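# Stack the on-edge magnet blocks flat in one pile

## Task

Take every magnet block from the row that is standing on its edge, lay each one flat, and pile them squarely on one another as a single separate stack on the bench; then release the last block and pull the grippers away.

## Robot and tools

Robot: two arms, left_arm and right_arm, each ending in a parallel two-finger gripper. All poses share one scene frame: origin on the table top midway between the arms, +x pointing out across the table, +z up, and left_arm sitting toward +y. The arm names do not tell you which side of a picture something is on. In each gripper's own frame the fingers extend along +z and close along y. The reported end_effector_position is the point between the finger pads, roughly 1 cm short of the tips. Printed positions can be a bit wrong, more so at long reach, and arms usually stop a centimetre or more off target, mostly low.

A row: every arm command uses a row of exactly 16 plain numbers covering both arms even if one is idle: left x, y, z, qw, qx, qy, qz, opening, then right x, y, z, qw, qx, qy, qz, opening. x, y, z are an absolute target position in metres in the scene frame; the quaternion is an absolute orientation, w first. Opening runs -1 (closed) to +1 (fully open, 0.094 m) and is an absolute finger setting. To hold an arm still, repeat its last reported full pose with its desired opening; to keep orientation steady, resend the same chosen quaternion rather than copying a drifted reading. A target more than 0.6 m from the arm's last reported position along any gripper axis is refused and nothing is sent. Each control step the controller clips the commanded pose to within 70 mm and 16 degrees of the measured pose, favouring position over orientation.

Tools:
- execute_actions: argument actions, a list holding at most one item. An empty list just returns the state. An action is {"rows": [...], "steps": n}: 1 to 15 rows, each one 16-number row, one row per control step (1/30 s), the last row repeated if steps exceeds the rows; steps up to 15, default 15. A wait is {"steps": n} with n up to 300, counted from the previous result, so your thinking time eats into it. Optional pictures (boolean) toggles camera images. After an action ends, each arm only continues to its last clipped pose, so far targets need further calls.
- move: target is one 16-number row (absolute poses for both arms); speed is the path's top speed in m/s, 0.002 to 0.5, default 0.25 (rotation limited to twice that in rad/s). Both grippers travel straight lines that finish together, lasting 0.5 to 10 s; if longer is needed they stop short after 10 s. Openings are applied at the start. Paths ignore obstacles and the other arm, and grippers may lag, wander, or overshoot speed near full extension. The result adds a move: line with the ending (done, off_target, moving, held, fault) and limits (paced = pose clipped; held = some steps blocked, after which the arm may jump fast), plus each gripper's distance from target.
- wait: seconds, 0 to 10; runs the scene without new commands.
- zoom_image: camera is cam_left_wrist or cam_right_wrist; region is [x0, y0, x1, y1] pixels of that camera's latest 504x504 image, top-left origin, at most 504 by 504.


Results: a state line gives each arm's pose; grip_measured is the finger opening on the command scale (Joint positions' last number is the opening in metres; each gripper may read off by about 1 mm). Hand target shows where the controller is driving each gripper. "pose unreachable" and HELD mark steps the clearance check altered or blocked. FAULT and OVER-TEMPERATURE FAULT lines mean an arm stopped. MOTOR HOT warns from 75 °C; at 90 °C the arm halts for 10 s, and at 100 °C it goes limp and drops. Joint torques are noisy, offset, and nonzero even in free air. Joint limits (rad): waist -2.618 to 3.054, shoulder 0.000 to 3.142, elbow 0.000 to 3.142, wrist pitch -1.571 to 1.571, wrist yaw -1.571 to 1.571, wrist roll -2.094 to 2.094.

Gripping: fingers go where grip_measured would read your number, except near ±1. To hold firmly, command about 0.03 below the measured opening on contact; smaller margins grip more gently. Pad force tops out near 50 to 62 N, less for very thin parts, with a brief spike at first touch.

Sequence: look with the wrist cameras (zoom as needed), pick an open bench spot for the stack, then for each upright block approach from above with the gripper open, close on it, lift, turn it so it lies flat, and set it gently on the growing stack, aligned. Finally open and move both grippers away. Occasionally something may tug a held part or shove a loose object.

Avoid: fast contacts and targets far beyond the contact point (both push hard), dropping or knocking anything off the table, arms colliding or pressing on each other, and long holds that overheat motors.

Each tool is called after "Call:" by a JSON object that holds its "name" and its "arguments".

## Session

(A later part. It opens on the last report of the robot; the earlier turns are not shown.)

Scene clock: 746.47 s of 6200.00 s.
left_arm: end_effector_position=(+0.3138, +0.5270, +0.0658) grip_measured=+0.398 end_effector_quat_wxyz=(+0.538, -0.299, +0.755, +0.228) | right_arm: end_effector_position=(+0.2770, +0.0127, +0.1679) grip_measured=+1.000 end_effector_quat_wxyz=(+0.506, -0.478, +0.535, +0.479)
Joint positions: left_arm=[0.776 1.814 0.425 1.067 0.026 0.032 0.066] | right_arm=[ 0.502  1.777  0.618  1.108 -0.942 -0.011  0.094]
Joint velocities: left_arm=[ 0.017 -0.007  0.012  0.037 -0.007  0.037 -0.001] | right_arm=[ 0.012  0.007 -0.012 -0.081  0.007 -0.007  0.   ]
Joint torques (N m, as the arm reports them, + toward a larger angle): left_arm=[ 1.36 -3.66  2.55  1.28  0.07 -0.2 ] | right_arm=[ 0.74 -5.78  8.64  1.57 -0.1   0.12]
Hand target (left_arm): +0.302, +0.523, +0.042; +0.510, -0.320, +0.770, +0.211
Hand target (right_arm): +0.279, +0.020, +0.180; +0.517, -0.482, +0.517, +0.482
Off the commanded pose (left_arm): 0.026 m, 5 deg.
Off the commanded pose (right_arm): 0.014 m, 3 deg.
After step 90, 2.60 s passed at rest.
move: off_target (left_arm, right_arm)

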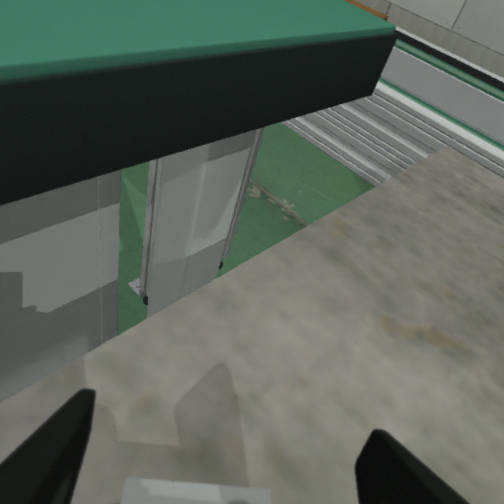

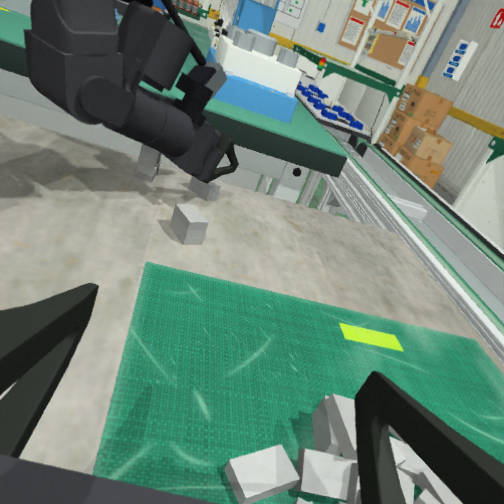

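Call:
{"name": "move", "arguments": {"target": [0.308,0.527,0.10,0.5099,-0.3191,0.7704,0.2112,0.4,0.28,0.02,0.18,0.5172,-0.4822,0.5172,0.4822,1], "speed": 0.05}}

Scene clock: 770.20 s of 6200.00 s.
left_arm: end_effector_position=(+0.3042, +0.5170, +0.0788) grip_measured=+0.398 end_effector_quat_wxyz=(+0.488, -0.320, +0.787, +0.201) | right_arm: end_effector_position=(+0.2770, +0.0127, +0.1679) grip_measured=+1.000 end_effector_quat_wxyz=(+0.506, -0.478, +0.535, +0.479)
Joint positions: left_arm=[0.776 1.586 0.472 0.655 0.026 0.017 0.066] | right_arm=[ 0.502  1.777  0.618  1.108 -0.942 -0.011  0.094]
Joint velocities: left_arm=[ 0.007 -0.017  0.007 -0.007 -0.007 -0.051 -0.   ] | right_arm=[-0.007  0.017 -0.007  0.037  0.022  0.007  0.   ]
Joint torques (N m, as the arm reports them, + toward a larger angle): left_arm=[ 0.86 -6.94  7.64  1.64  0.02 -0.09] | right_arm=[ 0.76 -5.73  8.63  1.57 -0.1   0.11]
Hand target (left_arm): +0.307, +0.526, +0.101; +0.510, -0.319, +0.770, +0.212
Hand target (right_arm): +0.279, +0.020, +0.180; +0.517, -0.482, +0.517, +0.482
Off the commanded pose (left_arm): 0.024 m, 3 deg.
Off the commanded pose (right_arm): 0.014 m, 3 deg.
After step 90, 19.30 s passed at rest.
move: off_target (left_arm, right_arm)

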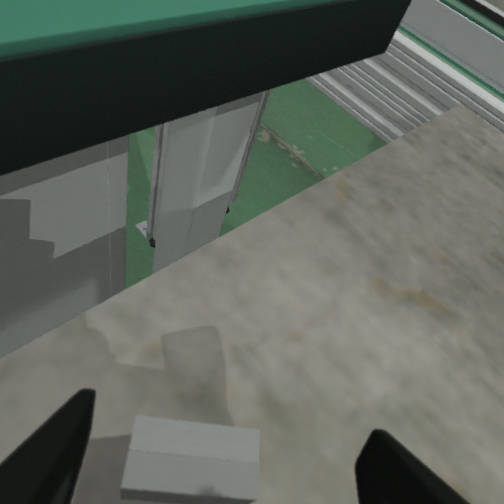

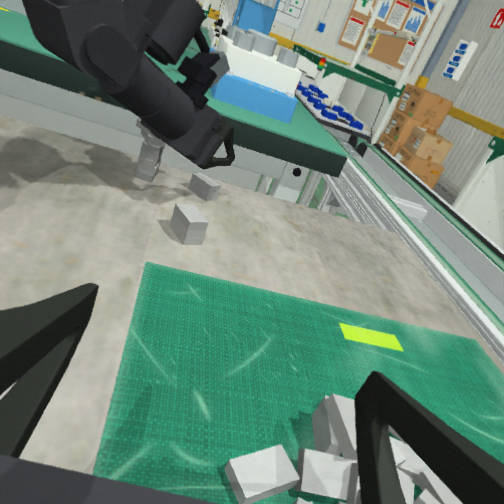

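Call:
{"name": "move", "arguments": {"target": [0.312,0.520,0.13,0,-0.3827,0.9239,0,0.2,0.28,0.02,0.18,0.5172,-0.4822,0.5172,0.4822,1], "speed": 0.2}}

Scene clock: 799.03 s of 6200.00 s.
left_arm: end_effector_position=(+0.3048, +0.5168, +0.1219) grip_measured=+0.202 end_effector_quat_wxyz=(-0.012, -0.383, +0.923, -0.003) | right_arm: end_effector_position=(+0.2770, +0.0127, +0.1679) grip_measured=+1.000 end_effector_quat_wxyz=(+0.506, -0.478, +0.535, +0.479)
Joint positions: left_arm=[ 0.761  2.152  2.035 -1.479 -0.005  0.003  0.056] | right_arm=[ 0.502  1.777  0.618  1.108 -0.942 -0.011  0.094]
Joint velocities: left_arm=[-0.012 -0.002 -0.007 -0.037  0.037  0.007  0.001] | right_arm=[-0.002  0.017 -0.002 -0.051  0.022  0.007  0.   ]
Joint torques (N m, as the arm reports them, + toward a larger angle): left_arm=[ -1.22 -10.21   8.43   0.11  -0.11  -0.07] | right_arm=[ 0.74 -5.72  8.62  1.57 -0.07  0.13]
Hand target (left_arm): +0.310, +0.518, +0.131; -0.003, -0.381, +0.925, +0.008
Hand target (right_arm): +0.279, +0.020, +0.180; +0.517, -0.482, +0.517, +0.482
Off the commanded pose (left_arm): 0.011 m, 1 deg.
Off the commanded pose (right_arm): 0.014 m, 3 deg.
After step 90, 22.37 s passed at rest.
move: off_target (left_arm, right_arm)

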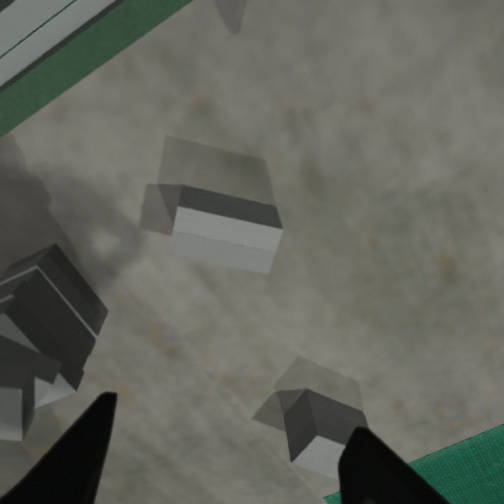

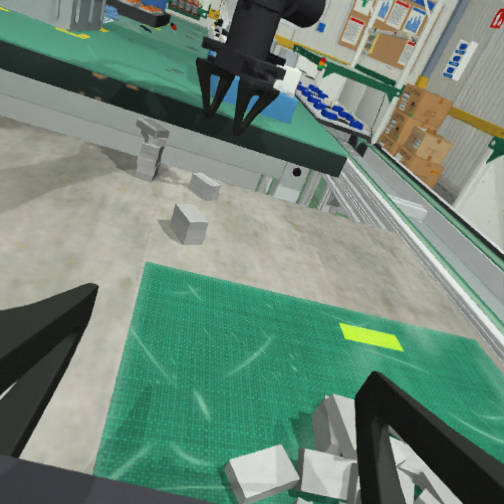

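Call:
{"name": "zoom_image", "arguments": {"camera": "cam_right_wrist", "region": [110,100,240,210]}}

Region (110, 100, 240, 210) of cam_right_wrist's 504x504 image, scaled by 3.877, with more detail than that image has; it fills the top 426 rows of this view, and the rest is white.

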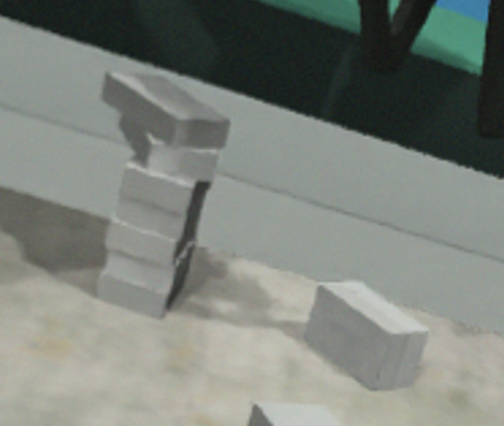

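Call:
{"name": "move", "arguments": {"target": [0.312,0.533,0.065,0,-0.3827,0.9239,0,0.2,0.28,0.02,0.18,0.5172,-0.4822,0.5172,0.4822,1], "speed": 0.08}}

Scene clock: 814.87 s of 6200.00 s.
left_arm: end_effector_position=(+0.3110, +0.5267, +0.0617) grip_measured=+0.202 end_effector_quat_wxyz=(-0.014, -0.381, +0.924, -0.003) | right_arm: end_effector_position=(+0.2770, +0.0127, +0.1679) grip_measured=+1.000 end_effector_quat_wxyz=(+0.506, -0.478, +0.535, +0.479)
Joint positions: left_arm=[ 0.767  2.204  1.878 -1.273 -0.005  0.015  0.056] | right_arm=[ 0.502  1.777  0.618  1.108 -0.942 -0.011  0.094]
Joint velocities: left_arm=[-0.007 -0.027 -0.002  0.051  0.022 -0.081  0.   ] | right_arm=[-0.002 -0.007 -0.007  0.051 -0.007 -0.007  0.   ]
Joint torques (N m, as the arm reports them, + toward a larger angle): left_arm=[  0.85 -11.05   5.89   0.38   0.04   0.04] | right_arm=[ 0.74 -5.78  8.62  1.56 -0.1   0.11]
Hand target (left_arm): +0.312, +0.533, +0.065; -0.000, -0.383, +0.924, -0.000
Hand target (right_arm): +0.279, +0.020, +0.180; +0.517, -0.482, +0.517, +0.482
Off the commanded pose (left_arm): 0.007 m, 2 deg.
Off the commanded pose (right_arm): 0.014 m, 3 deg.
After step 90, 11.57 s passed at rest.
move: off_target (right_arm)

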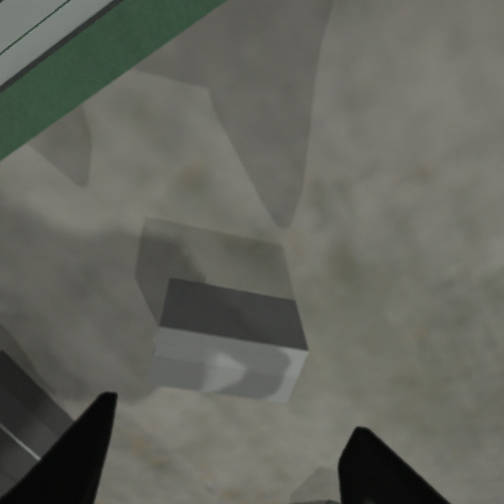

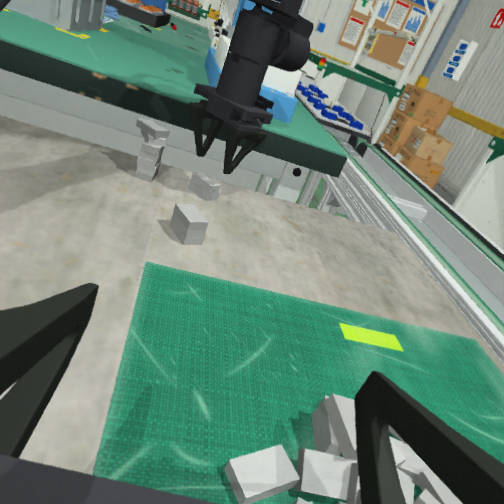

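Call:
{"name": "move", "arguments": {"target": [0.311,0.534,0.036,0,-0.3827,0.9239,0,0.3,0.28,0.02,0.18,0.5172,-0.4822,0.5172,0.4822,1], "speed": 0.03}}

Scene clock: 821.23 s of 6200.00 s.
left_arm: end_effector_position=(+0.3110, +0.5267, +0.0335) grip_measured=+0.298 end_effector_quat_wxyz=(-0.013, -0.379, +0.925, -0.003) | right_arm: end_effector_position=(+0.2770, +0.0127, +0.1679) grip_measured=+1.000 end_effector_quat_wxyz=(+0.506, -0.478, +0.535, +0.479)
Joint positions: left_arm=[ 0.767  2.219  1.79  -1.168 -0.005  0.018  0.061] | right_arm=[ 0.502  1.777  0.618  1.108 -0.942 -0.011  0.094]
Joint velocities: left_arm=[-0.012  0.007 -0.007  0.007  0.037 -0.007 -0.   ] | right_arm=[ 0.002  0.007 -0.002  0.007  0.022 -0.037  0.   ]
Joint torques (N m, as the arm reports them, + toward a larger angle): left_arm=[  1.25 -10.98   5.74   0.36   0.03   0.04] | right_arm=[ 0.78 -5.81  8.63  1.56 -0.07  0.12]
Hand target (left_arm): +0.311, +0.534, +0.036; -0.000, -0.383, +0.924, -0.000
Hand target (right_arm): +0.279, +0.020, +0.180; +0.517, -0.482, +0.517, +0.482
Off the commanded pose (left_arm): 0.008 m, 2 deg.
Off the commanded pose (right_arm): 0.014 m, 3 deg.
After step 90, 2.10 s passed at rest.
move: off_target (right_arm)

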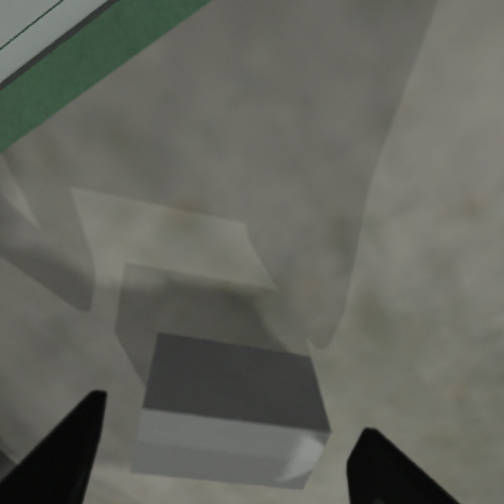

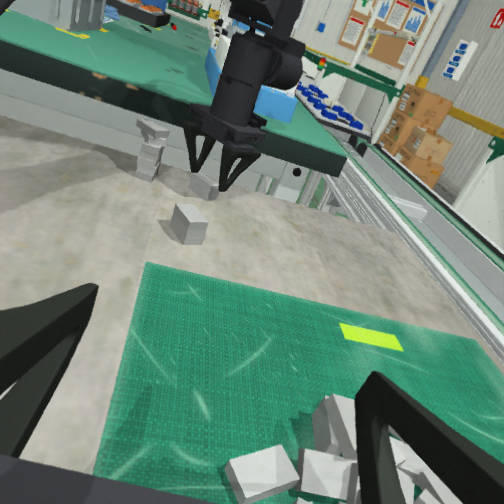

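Call:
{"name": "move", "arguments": {"target": [0.311,0.534,0.027,0,-0.3827,0.9239,0,0.3,0.28,0.02,0.18,0.5172,-0.4822,0.5172,0.4822,1], "speed": 0.015}}

Scene clock: 826.00 s of 6200.00 s.
left_arm: end_effector_position=(+0.3119, +0.5276, +0.0279) grip_measured=+0.298 end_effector_quat_wxyz=(-0.009, -0.379, +0.925, -0.001) | right_arm: end_effector_position=(+0.2770, +0.0127, +0.1679) grip_measured=+1.000 end_effector_quat_wxyz=(+0.506, -0.478, +0.535, +0.479)
Joint positions: left_arm=[ 0.767  2.219  1.767 -1.136 -0.005  0.018  0.061] | right_arm=[ 0.502  1.777  0.618  1.108 -0.942 -0.011  0.094]
Joint velocities: left_arm=[-0.017  0.007 -0.002  0.007  0.022 -0.007  0.   ] | right_arm=[-0.007  0.002 -0.012 -0.037  0.037  0.007  0.   ]
Joint torques (N m, as the arm reports them, + toward a larger angle): left_arm=[  1.21 -10.32   5.5    0.37   0.05   0.02] | right_arm=[ 0.92 -5.77  8.69  1.55 -0.08  0.1 ]
Hand target (left_arm): +0.311, +0.534, +0.027; -0.000, -0.383, +0.924, -0.000
Hand target (right_arm): +0.279, +0.020, +0.180; +0.517, -0.482, +0.517, +0.482
Off the commanded pose (left_arm): 0.006 m, 1 deg.
Off the commanded pose (right_arm): 0.014 m, 3 deg.
After step 90, 0.07 s passed at rest.
move: off_target (right_arm)

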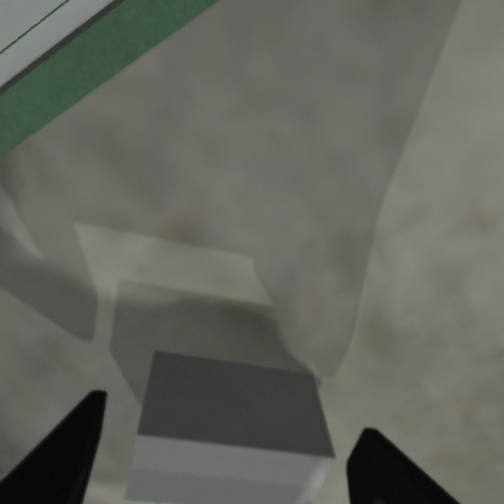

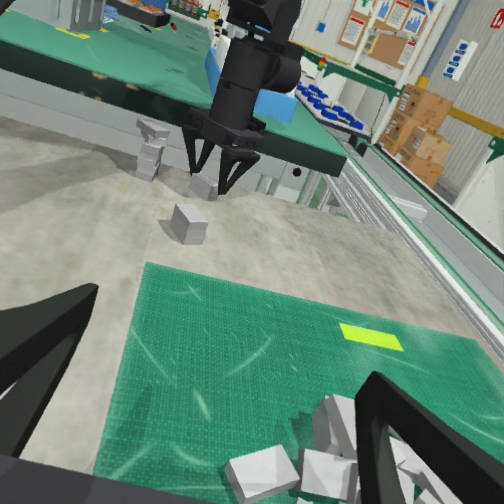

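Call:
{"name": "move", "arguments": {"target": [0.307,0.530,0.025,0,-0.3827,0.9239,0,0.3,0.28,0.02,0.18,0.5172,-0.4822,0.5172,0.4822,1], "speed": 0.01}}

Scene clock: 837.93 s of 6200.00 s.
left_arm: end_effector_position=(+0.3066, +0.5222, +0.0177) grip_measured=+0.298 end_effector_quat_wxyz=(-0.018, -0.379, +0.925, -0.005) | right_arm: end_effector_position=(+0.2770, +0.0127, +0.1679) grip_measured=+1.000 end_effector_quat_wxyz=(+0.506, -0.478, +0.535, +0.479)
Joint positions: left_arm=[ 0.767  2.219  1.725 -1.115 -0.005  0.018  0.061] | right_arm=[ 0.502  1.777  0.618  1.108 -0.942 -0.011  0.094]
Joint velocities: left_arm=[-0.012  0.002 -0.002  0.022  0.037 -0.051 -0.   ] | right_arm=[ 0.012 -0.012 -0.022 -0.007 -0.081 -0.037  0.   ]
Joint torques (N m, as the arm reports them, + toward a larger angle): left_arm=[  1.23 -11.93   5.5    0.31   0.05   0.01] | right_arm=[ 0.8  -5.79  8.62  1.55 -0.08  0.1 ]
Hand target (left_arm): +0.307, +0.530, +0.025; -0.000, -0.383, +0.924, -0.000
Hand target (right_arm): +0.279, +0.020, +0.180; +0.517, -0.482, +0.517, +0.482
Off the commanded pose (left_arm): 0.011 m, 2 deg.
Off the commanded pose (right_arm): 0.014 m, 3 deg.
After step 90, 6.50 s passed at rest.
move: off_target (left_arm, right_arm)

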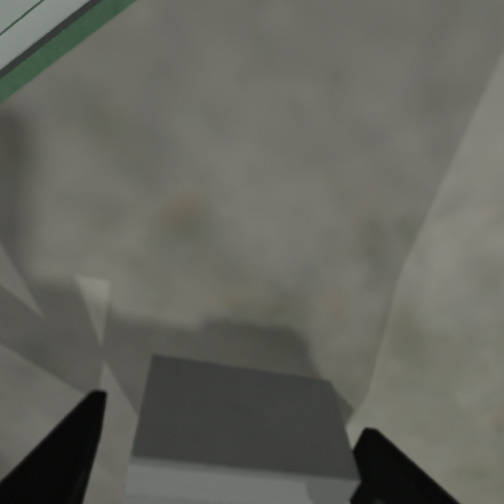

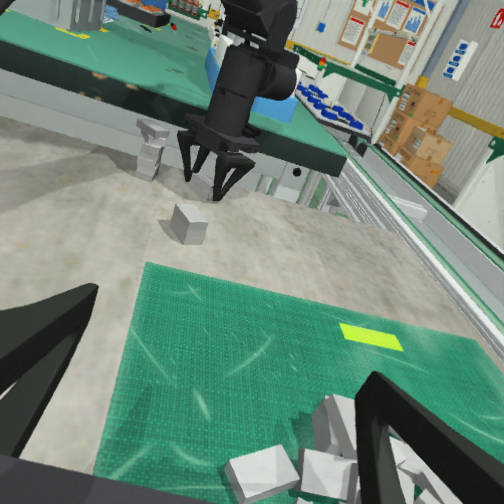

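Call:
{"name": "execute_actions", "arguments": {"actions": [{"rows": [[0.307,0.530,0.028,0,-0.3827,0.9239,0,0.22,0.28,0.02,0.18,0.5172,-0.4822,0.5172,0.4822,1],[0.307,0.530,0.028,0,-0.3827,0.9239,0,0.15,0.28,0.02,0.18,0.5172,-0.4822,0.5172,0.4822,1],[0.307,0.530,0.028,0,-0.3827,0.9239,0,0.09,0.28,0.02,0.18,0.5172,-0.4822,0.5172,0.4822,1],[0.307,0.530,0.028,0,-0.3827,0.9239,0,0.04,0.28,0.02,0.18,0.5172,-0.4822,0.5172,0.4822,1],[0.307,0.530,0.028,0,-0.3827,0.9239,0,0.0,0.28,0.02,0.18,0.5172,-0.4822,0.5172,0.4822,1],[0.307,0.530,0.028,0,-0.3827,0.9239,0,-0.03,0.28,0.02,0.18,0.5172,-0.4822,0.5172,0.4822,1],[0.307,0.530,0.028,0,-0.3827,0.9239,0,-0.06,0.28,0.02,0.18,0.5172,-0.4822,0.5172,0.4822,1],[0.307,0.530,0.028,0,-0.3827,0.9239,0,-0.08,0.28,0.02,0.18,0.5172,-0.4822,0.5172,0.4822,1],[0.307,0.530,0.028,0,-0.3827,0.9239,0,-0.10,0.28,0.02,0.18,0.5172,-0.4822,0.5172,0.4822,1],[0.307,0.530,0.028,0,-0.3827,0.9239,0,-0.12,0.28,0.02,0.18,0.5172,-0.4822,0.5172,0.4822,1],[0.307,0.530,0.028,0,-0.3827,0.9239,0,-0.135,0.28,0.02,0.18,0.5172,-0.4822,0.5172,0.4822,1],[0.307,0.530,0.028,0,-0.3827,0.9239,0,-0.145,0.28,0.02,0.18,0.5172,-0.4822,0.5172,0.4822,1]], "steps": 15}]}}

Scene clock: 849.00 s of 6200.00 s.
left_arm: end_effector_position=(+0.3062, +0.5229, +0.0177) grip_measured=-0.100 end_effector_quat_wxyz=(-0.018, -0.380, +0.925, -0.005) | right_arm: end_effector_position=(+0.2770, +0.0127, +0.1679) grip_measured=+1.000 end_effector_quat_wxyz=(+0.506, -0.478, +0.535, +0.479)
Joint positions: left_arm=[ 0.769  2.219  1.725 -1.114 -0.004  0.019  0.042] | right_arm=[ 0.502  1.777  0.618  1.108 -0.942 -0.011  0.094]
Joint velocities: left_arm=[-0.022 -0.012 -0.012 -0.066  0.066 -0.051 -0.   ] | right_arm=[-0.012 -0.012  0.007 -0.037  0.051 -0.037  0.   ]
Joint torques (N m, as the arm reports them, + toward a larger angle): left_arm=[  1.08 -12.27   6.08   0.27   0.06   0.03] | right_arm=[ 0.81 -5.72  8.61  1.59 -0.07  0.11]
Hand target (left_arm): +0.307, +0.530, +0.028; -0.000, -0.383, +0.924, -0.000
Hand target (right_arm): +0.279, +0.020, +0.180; +0.517, -0.482, +0.517, +0.482
Off the commanded pose (left_arm): 0.013 m, 2 deg.
Off the commanded pose (right_arm): 0.014 m, 3 deg.
Steps of this call (steps 1 to 90: nothing new was sent; then 7.57 s passed at rest; steps 91 to 105: all 15 steps of this action). Readings (end_effector_position):
91: left_arm (+0.3067, +0.5224, +0.0177) | right_arm (+0.2770, +0.0127, +0.1679)
92: left_arm (+0.3067, +0.5224, +0.0177) | right_arm (+0.2770, +0.0127, +0.1679)
94: left_arm (+0.3067, +0.5224, +0.0177) | right_arm (+0.2770, +0.0127, +0.1679)
98: left_arm (+0.3065, +0.5226, +0.0177) | right_arm (+0.2770, +0.0127, +0.1679)
105: the state above

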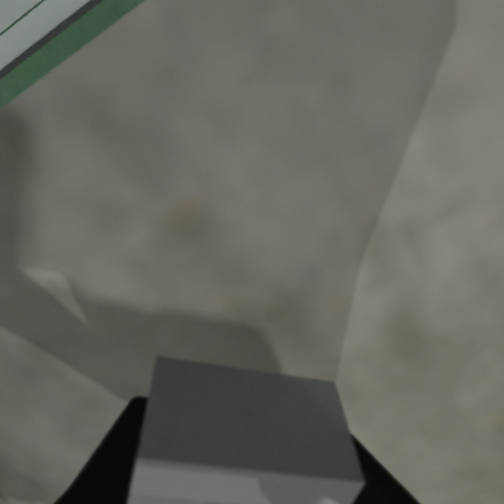

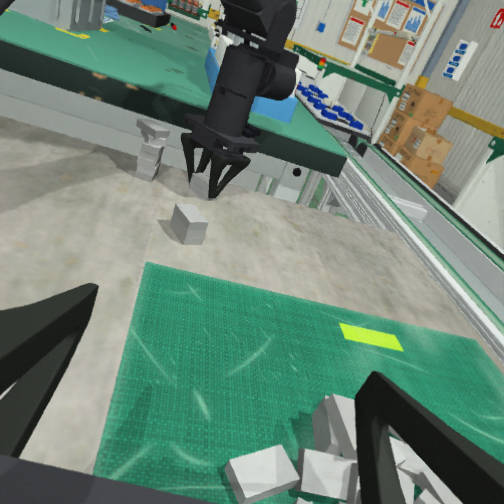

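Call:
{"name": "move", "arguments": {"target": [0.312,0.527,0.075,0,-0.3827,0.9239,0,-0.145,0.28,0.02,0.18,0.5172,-0.4822,0.5172,0.4822,1], "speed": 0.08}}

Call:
{"name": "move", "arguments": {"target": [0.380,0.516,0.07,0,-0.3256,0.9455,0,-0.145,0.28,0.02,0.18,0.5172,-0.4822,0.5172,0.4822,1], "speed": 0.1}}

Scene clock: 855.93 s of 6200.00 s.
left_arm: end_effector_position=(+0.3044, +0.5211, +0.0496) grip_measured=-0.100 end_effector_quat_wxyz=(-0.030, -0.380, +0.924, -0.011) | right_arm: end_effector_position=(+0.2770, +0.0127, +0.1679) grip_measured=+1.000 end_effector_quat_wxyz=(+0.506, -0.478, +0.535, +0.479)
Joint positions: left_arm=[ 0.769  2.211  1.841 -1.265 -0.004  0.018  0.042] | right_arm=[ 0.502  1.777  0.618  1.108 -0.942 -0.011  0.094]
Joint velocities: left_arm=[-0.002  0.007  0.002  0.037 -0.007  0.125 -0.   ] | right_arm=[ 0.007 -0.012  0.007 -0.022 -0.022  0.051  0.   ]
Joint torques (N m, as the arm reports them, + toward a larger angle): left_arm=[ -0.17 -13.71   8.72   0.04   0.05  -0.1 ] | right_arm=[ 0.89 -5.82  8.69  1.57 -0.1   0.1 ]
Hand target (left_arm): +0.311, +0.526, +0.075; +0.000, -0.383, +0.924, -0.000
Hand target (right_arm): +0.279, +0.020, +0.180; +0.517, -0.482, +0.517, +0.482
Off the commanded pose (left_arm): 0.027 m, 4 deg.
Off the commanded pose (right_arm): 0.014 m, 3 deg.
After step 90, 2.67 s passed at rest.
move: off_target (left_arm, right_arm)

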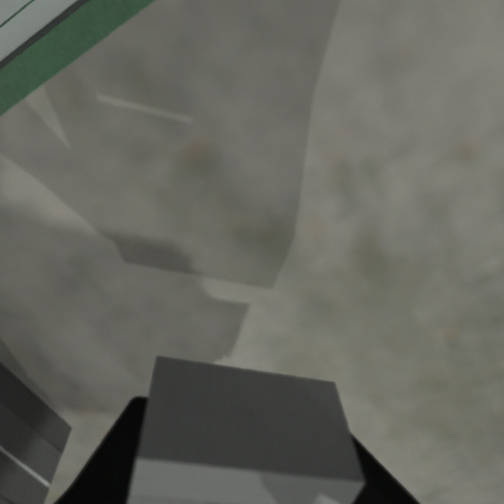

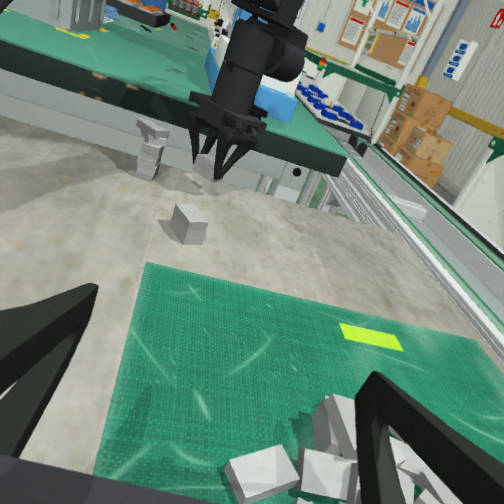

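Scene clock: 857.27 s of 6200.00 s.
left_arm: end_effector_position=(+0.3719, +0.5140, +0.0535) grip_measured=-0.100 end_effector_quat_wxyz=(-0.019, -0.326, +0.945, -0.005) | right_arm: end_effector_position=(+0.2770, +0.0127, +0.1679) grip_measured=+1.000 end_effector_quat_wxyz=(+0.506, -0.478, +0.535, +0.479)
Joint positions: left_arm=[ 0.652  2.399  2.177 -1.388 -0.004  0.018  0.042] | right_arm=[ 0.502  1.777  0.618  1.108 -0.942 -0.011  0.094]
Joint velocities: left_arm=[-0.012  0.002 -0.007 -0.007 -0.007 -0.022  0.   ] | right_arm=[ 0.002 -0.012  0.012  0.022 -0.022 -0.022  0.   ]
Joint torques (N m, as the arm reports them, + toward a larger angle): left_arm=[ -0.6  -12.85   8.99   0.12   0.04  -0.08] | right_arm=[ 0.79 -5.74  8.71  1.56 -0.07  0.1 ]
Hand target (left_arm): +0.379, +0.516, +0.069; +0.001, -0.326, +0.945, +0.001
Hand target (right_arm): +0.279, +0.020, +0.180; +0.517, -0.482, +0.517, +0.482
Off the commanded pose (left_arm): 0.018 m, 2 deg.
Off the commanded pose (right_arm): 0.014 m, 3 deg.
move: off_target (left_arm, right_arm)

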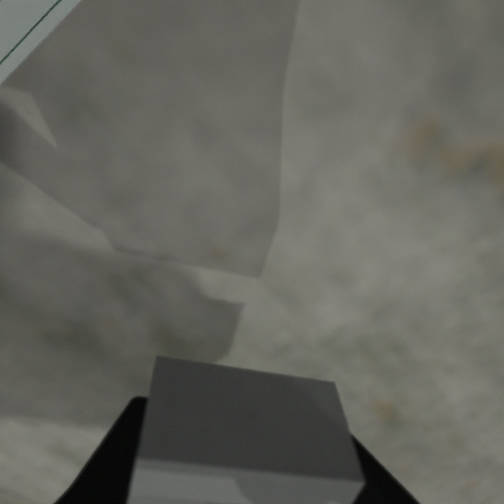

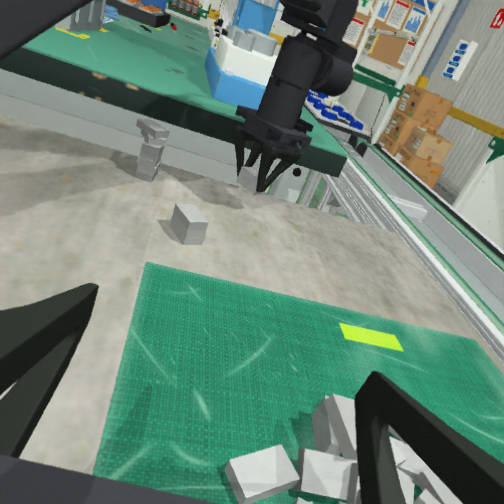

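Call:
{"name": "execute_actions", "arguments": {"actions": []}}

Scene clock: 873.30 s of 6200.00 s.
left_arm: end_effector_position=(+0.3717, +0.5139, +0.0536) grip_measured=-0.100 end_effector_quat_wxyz=(-0.020, -0.326, +0.945, -0.005) | right_arm: end_effector_position=(+0.2770, +0.0127, +0.1679) grip_measured=+1.000 end_effector_quat_wxyz=(+0.506, -0.478, +0.535, +0.479)
Joint positions: left_arm=[ 0.652  2.399  2.177 -1.389 -0.004  0.018  0.042] | right_arm=[ 0.502  1.777  0.618  1.108 -0.942 -0.011  0.094]
Joint velocities: left_arm=[-0.002  0.002  0.002 -0.022  0.022 -0.007 -0.002] | right_arm=[-0.032  0.007  0.002  0.022  0.007 -0.022  0.   ]
Joint torques (N m, as the arm reports them, + toward a larger angle): left_arm=[ -0.64 -12.78   8.98   0.1    0.06  -0.08] | right_arm=[ 0.83 -5.87  8.62  1.56 -0.11  0.11]
Hand target (left_arm): +0.379, +0.516, +0.069; +0.001, -0.326, +0.945, +0.001
Hand target (right_arm): +0.279, +0.020, +0.180; +0.517, -0.482, +0.517, +0.482
Off the commanded pose (left_arm): 0.018 m, 2 deg.
Off the commanded pose (right_arm): 0.014 m, 3 deg.
Steps of this call (steps 1 to 90: nothing new was sent; then 13.03 s passed at rest). Readings (end_effector_position):
1: left_arm (+0.3719, +0.5141, +0.0536) | right_arm (+0.2770, +0.0127, +0.1679)
2: left_arm (+0.3719, +0.5140, +0.0536) | right_arm (+0.2770, +0.0127, +0.1679)
4: left_arm (+0.3718, +0.5139, +0.0536) | right_arm (+0.2770, +0.0127, +0.1679)
8: left_arm (+0.3717, +0.5139, +0.0536) | right_arm (+0.2770, +0.0127, +0.1679)
90: the state above

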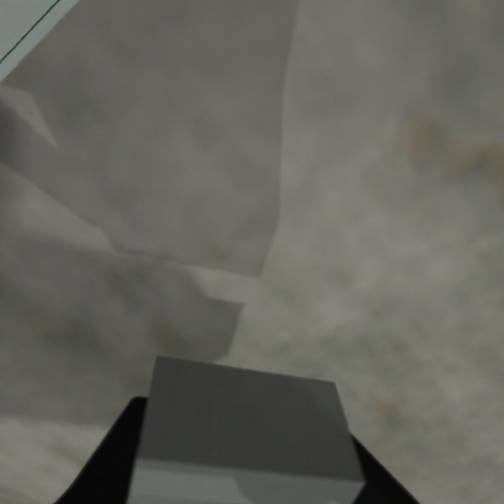

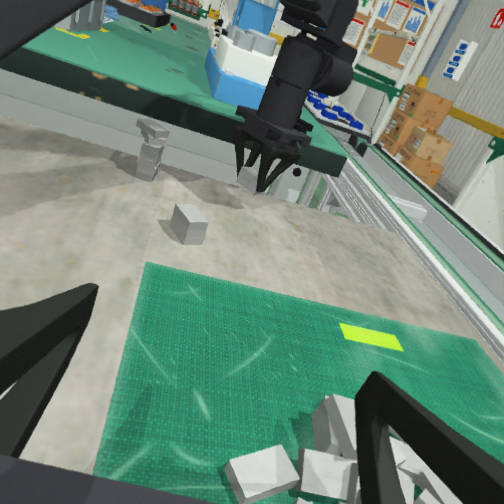

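Call:
{"name": "move", "arguments": {"target": [0.380,0.516,0.036, 0,-0.3256,0.9455,0, -0.145, 0.28,0.02,0.18, 0.5172,-0.4822,0.5172,0.4822, 1], "speed": 0.04}}

Scene clock: 878.43 s of 6200.00 s.
left_arm: end_effector_position=(+0.3721, +0.5142, +0.0254) grip_measured=-0.100 end_effector_quat_wxyz=(-0.021, -0.326, +0.945, -0.005) | right_arm: end_effector_position=(+0.2770, +0.0127, +0.1679) grip_measured=+1.000 end_effector_quat_wxyz=(+0.506, -0.478, +0.535, +0.479)
Joint positions: left_arm=[ 0.652  2.411  2.087 -1.29  -0.004  0.018  0.042] | right_arm=[ 0.502  1.777  0.618  1.108 -0.942 -0.011  0.094]
Joint velocities: left_arm=[ 0.007 -0.012 -0.017  0.022  0.007  0.037 -0.001] | right_arm=[ 0.002  0.012 -0.022  0.007 -0.007 -0.037  0.   ]
Joint torques (N m, as the arm reports them, + toward a larger angle): left_arm=[ -0.63 -13.57   6.1    0.32   0.06  -0.06] | right_arm=[ 0.81 -5.82  8.72  1.55 -0.1   0.1 ]
Hand target (left_arm): +0.380, +0.516, +0.036; +0.000, -0.326, +0.945, -0.000
Hand target (right_arm): +0.279, +0.020, +0.180; +0.517, -0.482, +0.517, +0.482
Off the commanded pose (left_arm): 0.013 m, 2 deg.
Off the commanded pose (right_arm): 0.014 m, 3 deg.
After step 90, 1.10 s passed at rest.
move: off_target (left_arm, right_arm)

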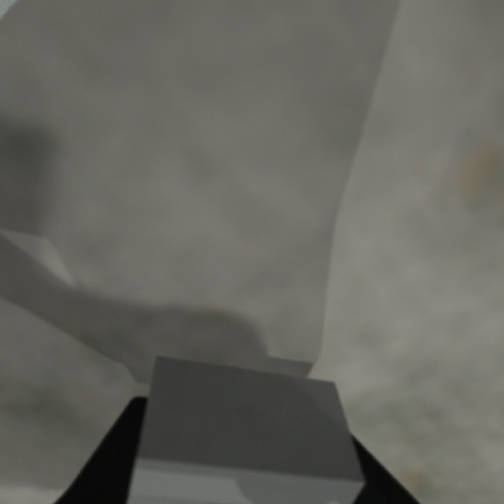

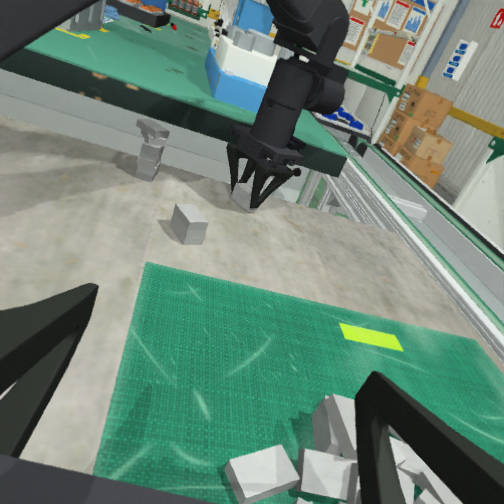

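Call:
{"name": "move", "arguments": {"target": [0.380,0.516,0.028, 0,-0.3256,0.9455,0, -0.145, 0.28,0.02,0.18, 0.5172,-0.4822,0.5172,0.4822, 1], "speed": 0.01}}

Scene clock: 888.67 s of 6200.00 s.
left_arm: end_effector_position=(+0.3710, +0.5133, +0.0179) grip_measured=-0.100 end_effector_quat_wxyz=(-0.026, -0.326, +0.945, -0.007) | right_arm: end_effector_position=(+0.2770, +0.0127, +0.1679) grip_measured=+1.000 end_effector_quat_wxyz=(+0.506, -0.478, +0.535, +0.479)
Joint positions: left_arm=[ 0.652  2.42   2.072 -1.276 -0.004  0.018  0.042] | right_arm=[ 0.502  1.777  0.618  1.108 -0.942 -0.011  0.094]
Joint velocities: left_arm=[-0.002  0.007 -0.007 -0.022  0.022  0.007 -0.001] | right_arm=[-0.012 -0.007 -0.002  0.081  0.037 -0.051  0.   ]
Joint torques (N m, as the arm reports them, + toward a larger angle): left_arm=[ -0.65 -13.96   5.12   0.45   0.06  -0.08] | right_arm=[ 0.77 -5.75  8.64  1.57 -0.09  0.12]
Hand target (left_arm): +0.380, +0.516, +0.028; -0.000, -0.326, +0.945, -0.001
Hand target (right_arm): +0.279, +0.020, +0.180; +0.517, -0.482, +0.517, +0.482
Off the commanded pose (left_arm): 0.014 m, 3 deg.
Off the commanded pose (right_arm): 0.014 m, 3 deg.
After step 90, 4.80 s passed at rest.
move: off_target (left_arm, right_arm)

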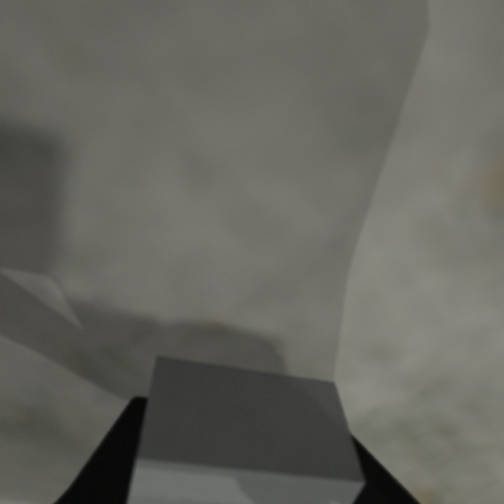

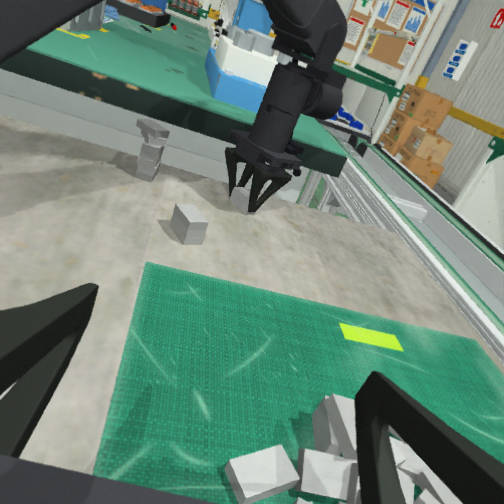

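Call:
{"name": "execute_actions", "arguments": {"actions": [{"rows": [[0.380,0.516,0.028,0,-0.3256,0.9455,0,-0.11,0.28,0.02,0.18,0.5172,-0.4822,0.5172,0.4822,1],[0.380,0.516,0.028,0,-0.3256,0.9455,0,-0.11,0.28,0.02,0.18,0.5172,-0.4822,0.5172,0.4822,1],[0.380,0.516,0.028,0,-0.3256,0.9455,0,-0.10,0.28,0.02,0.18,0.5172,-0.4822,0.5172,0.4822,1],[0.380,0.516,0.028,0,-0.3256,0.9455,0,-0.09,0.28,0.02,0.18,0.5172,-0.4822,0.5172,0.4822,1],[0.380,0.516,0.028,0,-0.3256,0.9455,0,-0.08,0.28,0.02,0.18,0.5172,-0.4822,0.5172,0.4822,1],[0.380,0.516,0.028,0,-0.3256,0.9455,0,-0.06,0.28,0.02,0.18,0.5172,-0.4822,0.5172,0.4822,1],[0.380,0.516,0.028,0,-0.3256,0.9455,0,-0.03,0.28,0.02,0.18,0.5172,-0.4822,0.5172,0.4822,1],[0.380,0.516,0.028,0,-0.3256,0.9455,0,0.0,0.28,0.02,0.18,0.5172,-0.4822,0.5172,0.4822,1],[0.380,0.516,0.028,0,-0.3256,0.9455,0,0.05,0.28,0.02,0.18,0.5172,-0.4822,0.5172,0.4822,1],[0.380,0.516,0.028,0,-0.3256,0.9455,0,0.1,0.28,0.02,0.18,0.5172,-0.4822,0.5172,0.4822,1],[0.380,0.516,0.028,0,-0.3256,0.9455,0,0.2,0.28,0.02,0.18,0.5172,-0.4822,0.5172,0.4822,1],[0.380,0.516,0.028,0,-0.3256,0.9455,0,0.3,0.28,0.02,0.18,0.5172,-0.4822,0.5172,0.4822,1]], "steps": 15}]}}

Scene clock: 898.07 s of 6200.00 s.
left_arm: end_effector_position=(+0.3721, +0.5142, +0.0162) grip_measured=+0.297 end_effector_quat_wxyz=(-0.023, -0.326, +0.945, -0.006) | right_arm: end_effector_position=(+0.2770, +0.0127, +0.1679) grip_measured=+1.000 end_effector_quat_wxyz=(+0.506, -0.478, +0.535, +0.479)
Joint positions: left_arm=[ 0.652  2.42   2.066 -1.263 -0.004  0.018  0.061] | right_arm=[ 0.502  1.777  0.618  1.108 -0.942 -0.011  0.094]
Joint velocities: left_arm=[-0.002 -0.027  0.017 -0.007 -0.037 -0.007  0.001] | right_arm=[ 0.002  0.007 -0.017 -0.007 -0.081 -0.022  0.   ]
Joint torques (N m, as the arm reports them, + toward a larger angle): left_arm=[ -0.62 -13.94   5.6    0.35   0.05  -0.07] | right_arm=[ 0.76 -5.78  8.72  1.56 -0.1   0.11]
Hand target (left_arm): +0.380, +0.516, +0.028; -0.000, -0.326, +0.945, -0.001
Hand target (right_arm): +0.279, +0.020, +0.180; +0.517, -0.482, +0.517, +0.482
Off the commanded pose (left_arm): 0.014 m, 3 deg.
Off the commanded pose (right_arm): 0.014 m, 3 deg.
Steps of this call (steps 1 to 90: nothing new was sent; then 5.90 s passed at rest; steps 91 to 105: all 15 steps of this action). Readings (end_effector_position):
91: left_arm (+0.3710, +0.5133, +0.0179) | right_arm (+0.2770, +0.0127, +0.1679)
92: left_arm (+0.3710, +0.5133, +0.0179) | right_arm (+0.2770, +0.0127, +0.1679)
94: left_arm (+0.3710, +0.5133, +0.0179) | right_arm (+0.2770, +0.0127, +0.1679)
98: left_arm (+0.3717, +0.5139, +0.0171) | right_arm (+0.2770, +0.0127, +0.1679)
105: the state above

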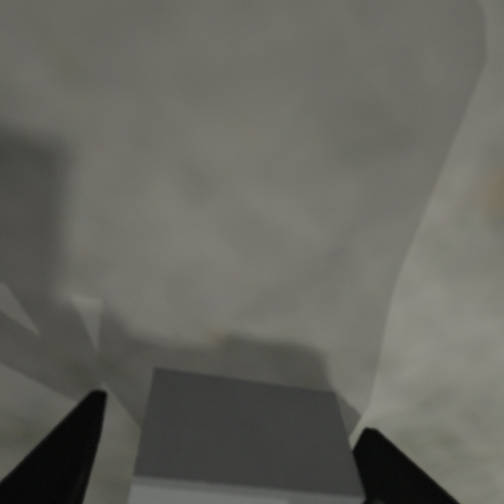

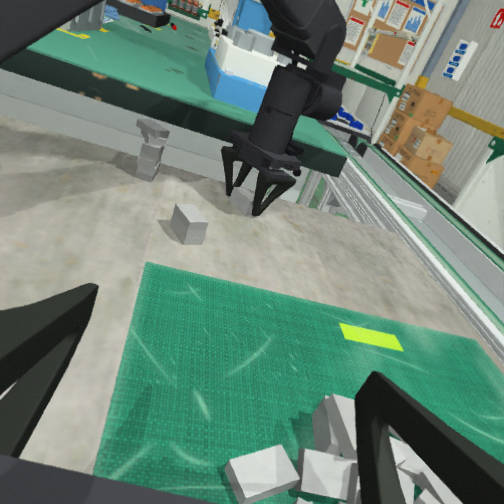

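Call:
{"name": "move", "arguments": {"target": [0.380,0.516,0.105, 0,-0.3256,0.9455,0, 0.5, 0.28,0.02,0.18, 0.5172,-0.4822,0.5172,0.4822, 1], "speed": 0.1}}

Call:
{"name": "move", "arguments": {"target": [0.376,0.514,0.10, 0.5217,-0.2715,0.7885,0.1797, 0.5, 0.28,0.02,0.18, 0.5172,-0.4822,0.5172,0.4822, 1], "speed": 0.15}}

Scene clock: 903.63 s of 6200.00 s.
left_arm: end_effector_position=(+0.3744, +0.5161, +0.0937) grip_measured=+0.498 end_effector_quat_wxyz=(-0.014, -0.326, +0.945, -0.003) | right_arm: end_effector_position=(+0.2770, +0.0127, +0.1679) grip_measured=+1.000 end_effector_quat_wxyz=(+0.506, -0.478, +0.535, +0.479)
Joint positions: left_arm=[ 0.652  2.433  2.399 -1.566 -0.004  0.018  0.07 ] | right_arm=[ 0.502  1.777  0.618  1.108 -0.942 -0.011  0.094]
Joint velocities: left_arm=[ 0.017 -0.007  0.002 -0.051 -0.037 -0.022 -0.002] | right_arm=[-0.012 -0.002  0.012  0.051  0.007 -0.022  0.   ]
Joint torques (N m, as the arm reports them, + toward a larger angle): left_arm=[ -0.55 -12.31   8.3    0.11   0.05  -0.07] | right_arm=[ 0.68 -5.8   8.75  1.58 -0.09  0.1 ]
Hand target (left_arm): +0.380, +0.516, +0.105; +0.000, -0.326, +0.945, -0.000
Hand target (right_arm): +0.279, +0.020, +0.180; +0.517, -0.482, +0.517, +0.482
Off the commanded pose (left_arm): 0.013 m, 2 deg.
Off the commanded pose (right_arm): 0.014 m, 3 deg.
After step 90, 0.97 s passed at rest.
move: off_target (left_arm, right_arm)

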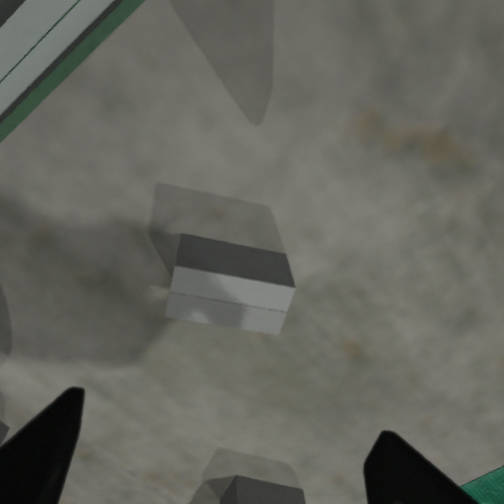

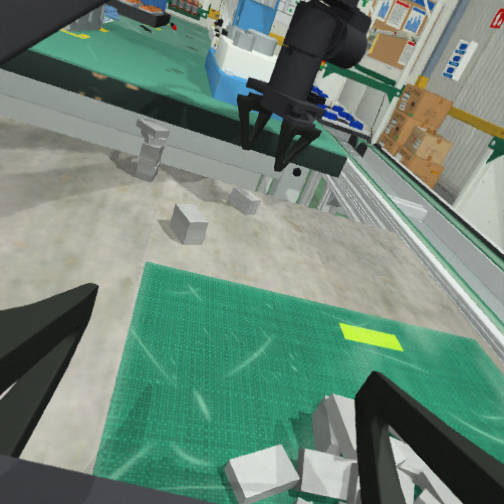

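Scene clock: 908.33 s of 6200.00 s.
left_arm: end_effector_position=(+0.3774, +0.5140, +0.0942) grip_measured=+0.498 end_effector_quat_wxyz=(+0.512, -0.278, +0.794, +0.174) | right_arm: end_effector_position=(+0.2770, +0.0127, +0.1679) grip_measured=+1.000 end_effector_quat_wxyz=(+0.506, -0.478, +0.535, +0.479)
Joint positions: left_arm=[ 0.652  1.724  0.677  0.618  0.016 -0.003  0.07 ] | right_arm=[ 0.502  1.777  0.618  1.108 -0.942 -0.011  0.094]
Joint velocities: left_arm=[-0.002  0.007 -0.007 -0.051 -0.037 -0.037  0.   ] | right_arm=[-0.012 -0.002  0.002  0.037  0.007 -0.007  0.   ]
Joint torques (N m, as the arm reports them, + toward a larger angle): left_arm=[ 0.42 -5.91  5.45  1.87  0.09 -0.06] | right_arm=[ 0.81 -5.76  8.62  1.58 -0.08  0.09]
Hand target (left_arm): +0.379, +0.516, +0.099; +0.524, -0.278, +0.787, +0.174
Hand target (right_arm): +0.279, +0.020, +0.180; +0.517, -0.482, +0.517, +0.482
Off the commanded pose (left_arm): 0.006 m, 2 deg.
Off the commanded pose (right_arm): 0.014 m, 3 deg.
move: off_target (right_arm)

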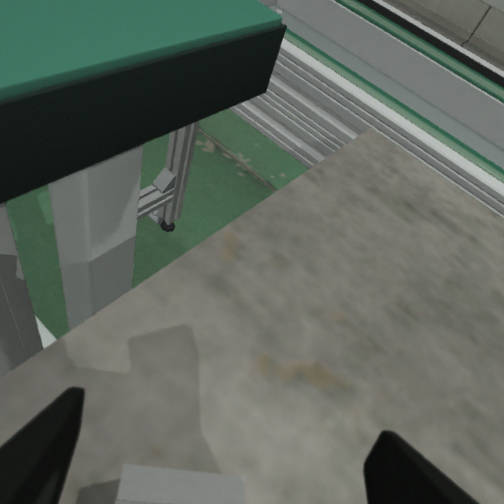

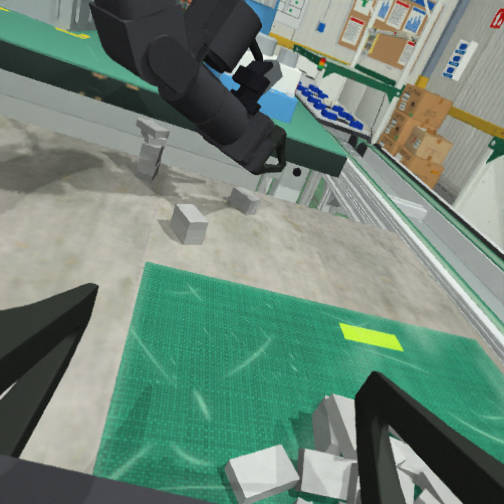

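Call:
{"name": "move", "arguments": {"target": [0.364,0.513,0.055, 0.5217,-0.2715,0.7885,0.1797, 0.6, 0.28,0.02,0.18, 0.5172,-0.4822,0.5172,0.4822, 1], "speed": 0.06}}

Scene clock: 922.23 s of 6200.00 s.
left_arm: end_effector_position=(+0.3645, +0.5089, +0.0487) grip_measured=+0.598 end_effector_quat_wxyz=(+0.511, -0.276, +0.795, +0.174) | right_arm: end_effector_position=(+0.2770, +0.0127, +0.1679) grip_measured=+1.000 end_effector_quat_wxyz=(+0.506, -0.478, +0.535, +0.479)
Joint positions: left_arm=[0.668 1.864 0.574 0.859 0.032 0.009 0.075] | right_arm=[ 0.502  1.777  0.618  1.108 -0.942 -0.011  0.094]
Joint velocities: left_arm=[-0.002 -0.032 -0.002 -0.007 -0.037 -0.066  0.   ] | right_arm=[ 0.002  0.012 -0.002  0.007 -0.066  0.022  0.   ]
Joint torques (N m, as the arm reports them, + toward a larger angle): left_arm=[ 0.96 -6.25  4.38  1.86  0.09  0.05] | right_arm=[ 0.8  -5.77  8.68  1.56 -0.08  0.1 ]
Hand target (left_arm): +0.364, +0.513, +0.054; +0.521, -0.272, +0.789, +0.179
Hand target (right_arm): +0.279, +0.020, +0.180; +0.517, -0.482, +0.517, +0.482
Off the commanded pose (left_arm): 0.008 m, 2 deg.
Off the commanded pose (right_arm): 0.014 m, 3 deg.
After step 90, 9.60 s passed at rest.
move: off_target (right_arm)

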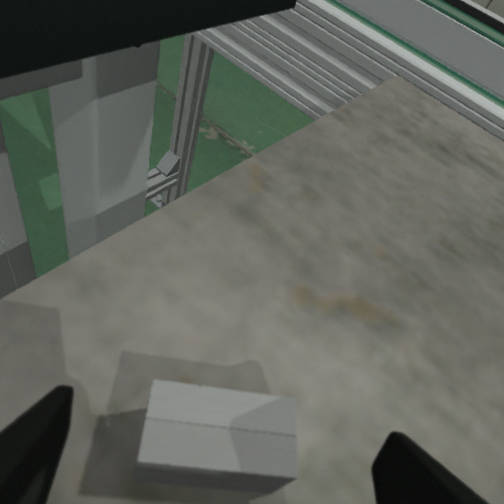

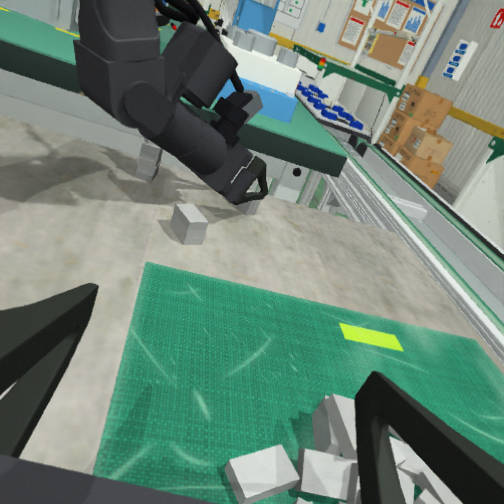

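Call:
{"name": "move", "arguments": {"target": [0.368,0.516,0.034, 0.5217,-0.2715,0.7885,0.1797, 0.6, 0.28,0.02,0.18, 0.5172,-0.4822,0.5172,0.4822, 1], "speed": 0.03}}

Scene clock: 927.37 s of 6200.00 s.
left_arm: end_effector_position=(+0.3650, +0.5092, +0.0232) grip_measured=+0.598 end_effector_quat_wxyz=(+0.504, -0.277, +0.800, +0.171) | right_arm: end_effector_position=(+0.2770, +0.0127, +0.1679) grip_measured=+1.000 end_effector_quat_wxyz=(+0.506, -0.478, +0.535, +0.479)
Joint positions: left_arm=[0.668 1.971 0.574 0.948 0.033 0.01  0.075] | right_arm=[ 0.502  1.777  0.618  1.108 -0.942 -0.011  0.094]
Joint velocities: left_arm=[-0.017 -0.022  0.012  0.037 -0.022  0.037  0.001] | right_arm=[-0.032 -0.002 -0.012  0.007 -0.037 -0.095  0.   ]
Joint torques (N m, as the arm reports them, + toward a larger angle): left_arm=[ 0.97 -6.71  4.62  1.86  0.07  0.05] | right_arm=[ 0.82 -5.78  8.59  1.58 -0.08  0.12]
Hand target (left_arm): +0.368, +0.516, +0.034; +0.521, -0.271, +0.789, +0.180
Hand target (right_arm): +0.279, +0.020, +0.180; +0.517, -0.482, +0.517, +0.482
Off the commanded pose (left_arm): 0.013 m, 3 deg.
Off the commanded pose (right_arm): 0.014 m, 3 deg.
After step 90, 1.17 s passed at rest.
move: off_target (left_arm, right_arm)

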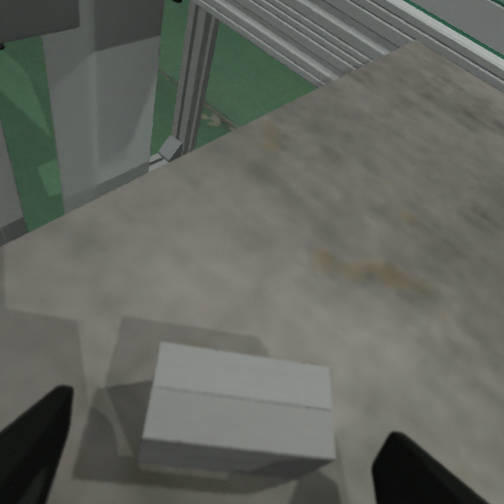

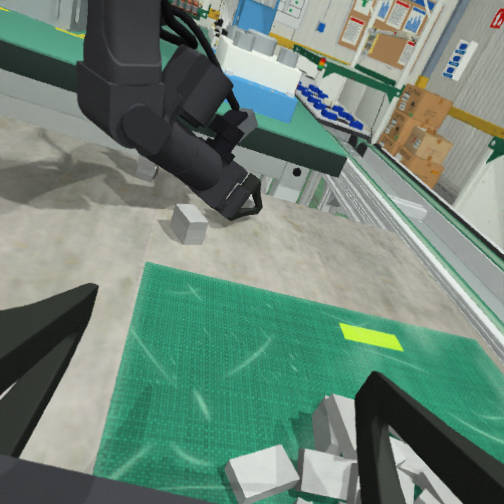

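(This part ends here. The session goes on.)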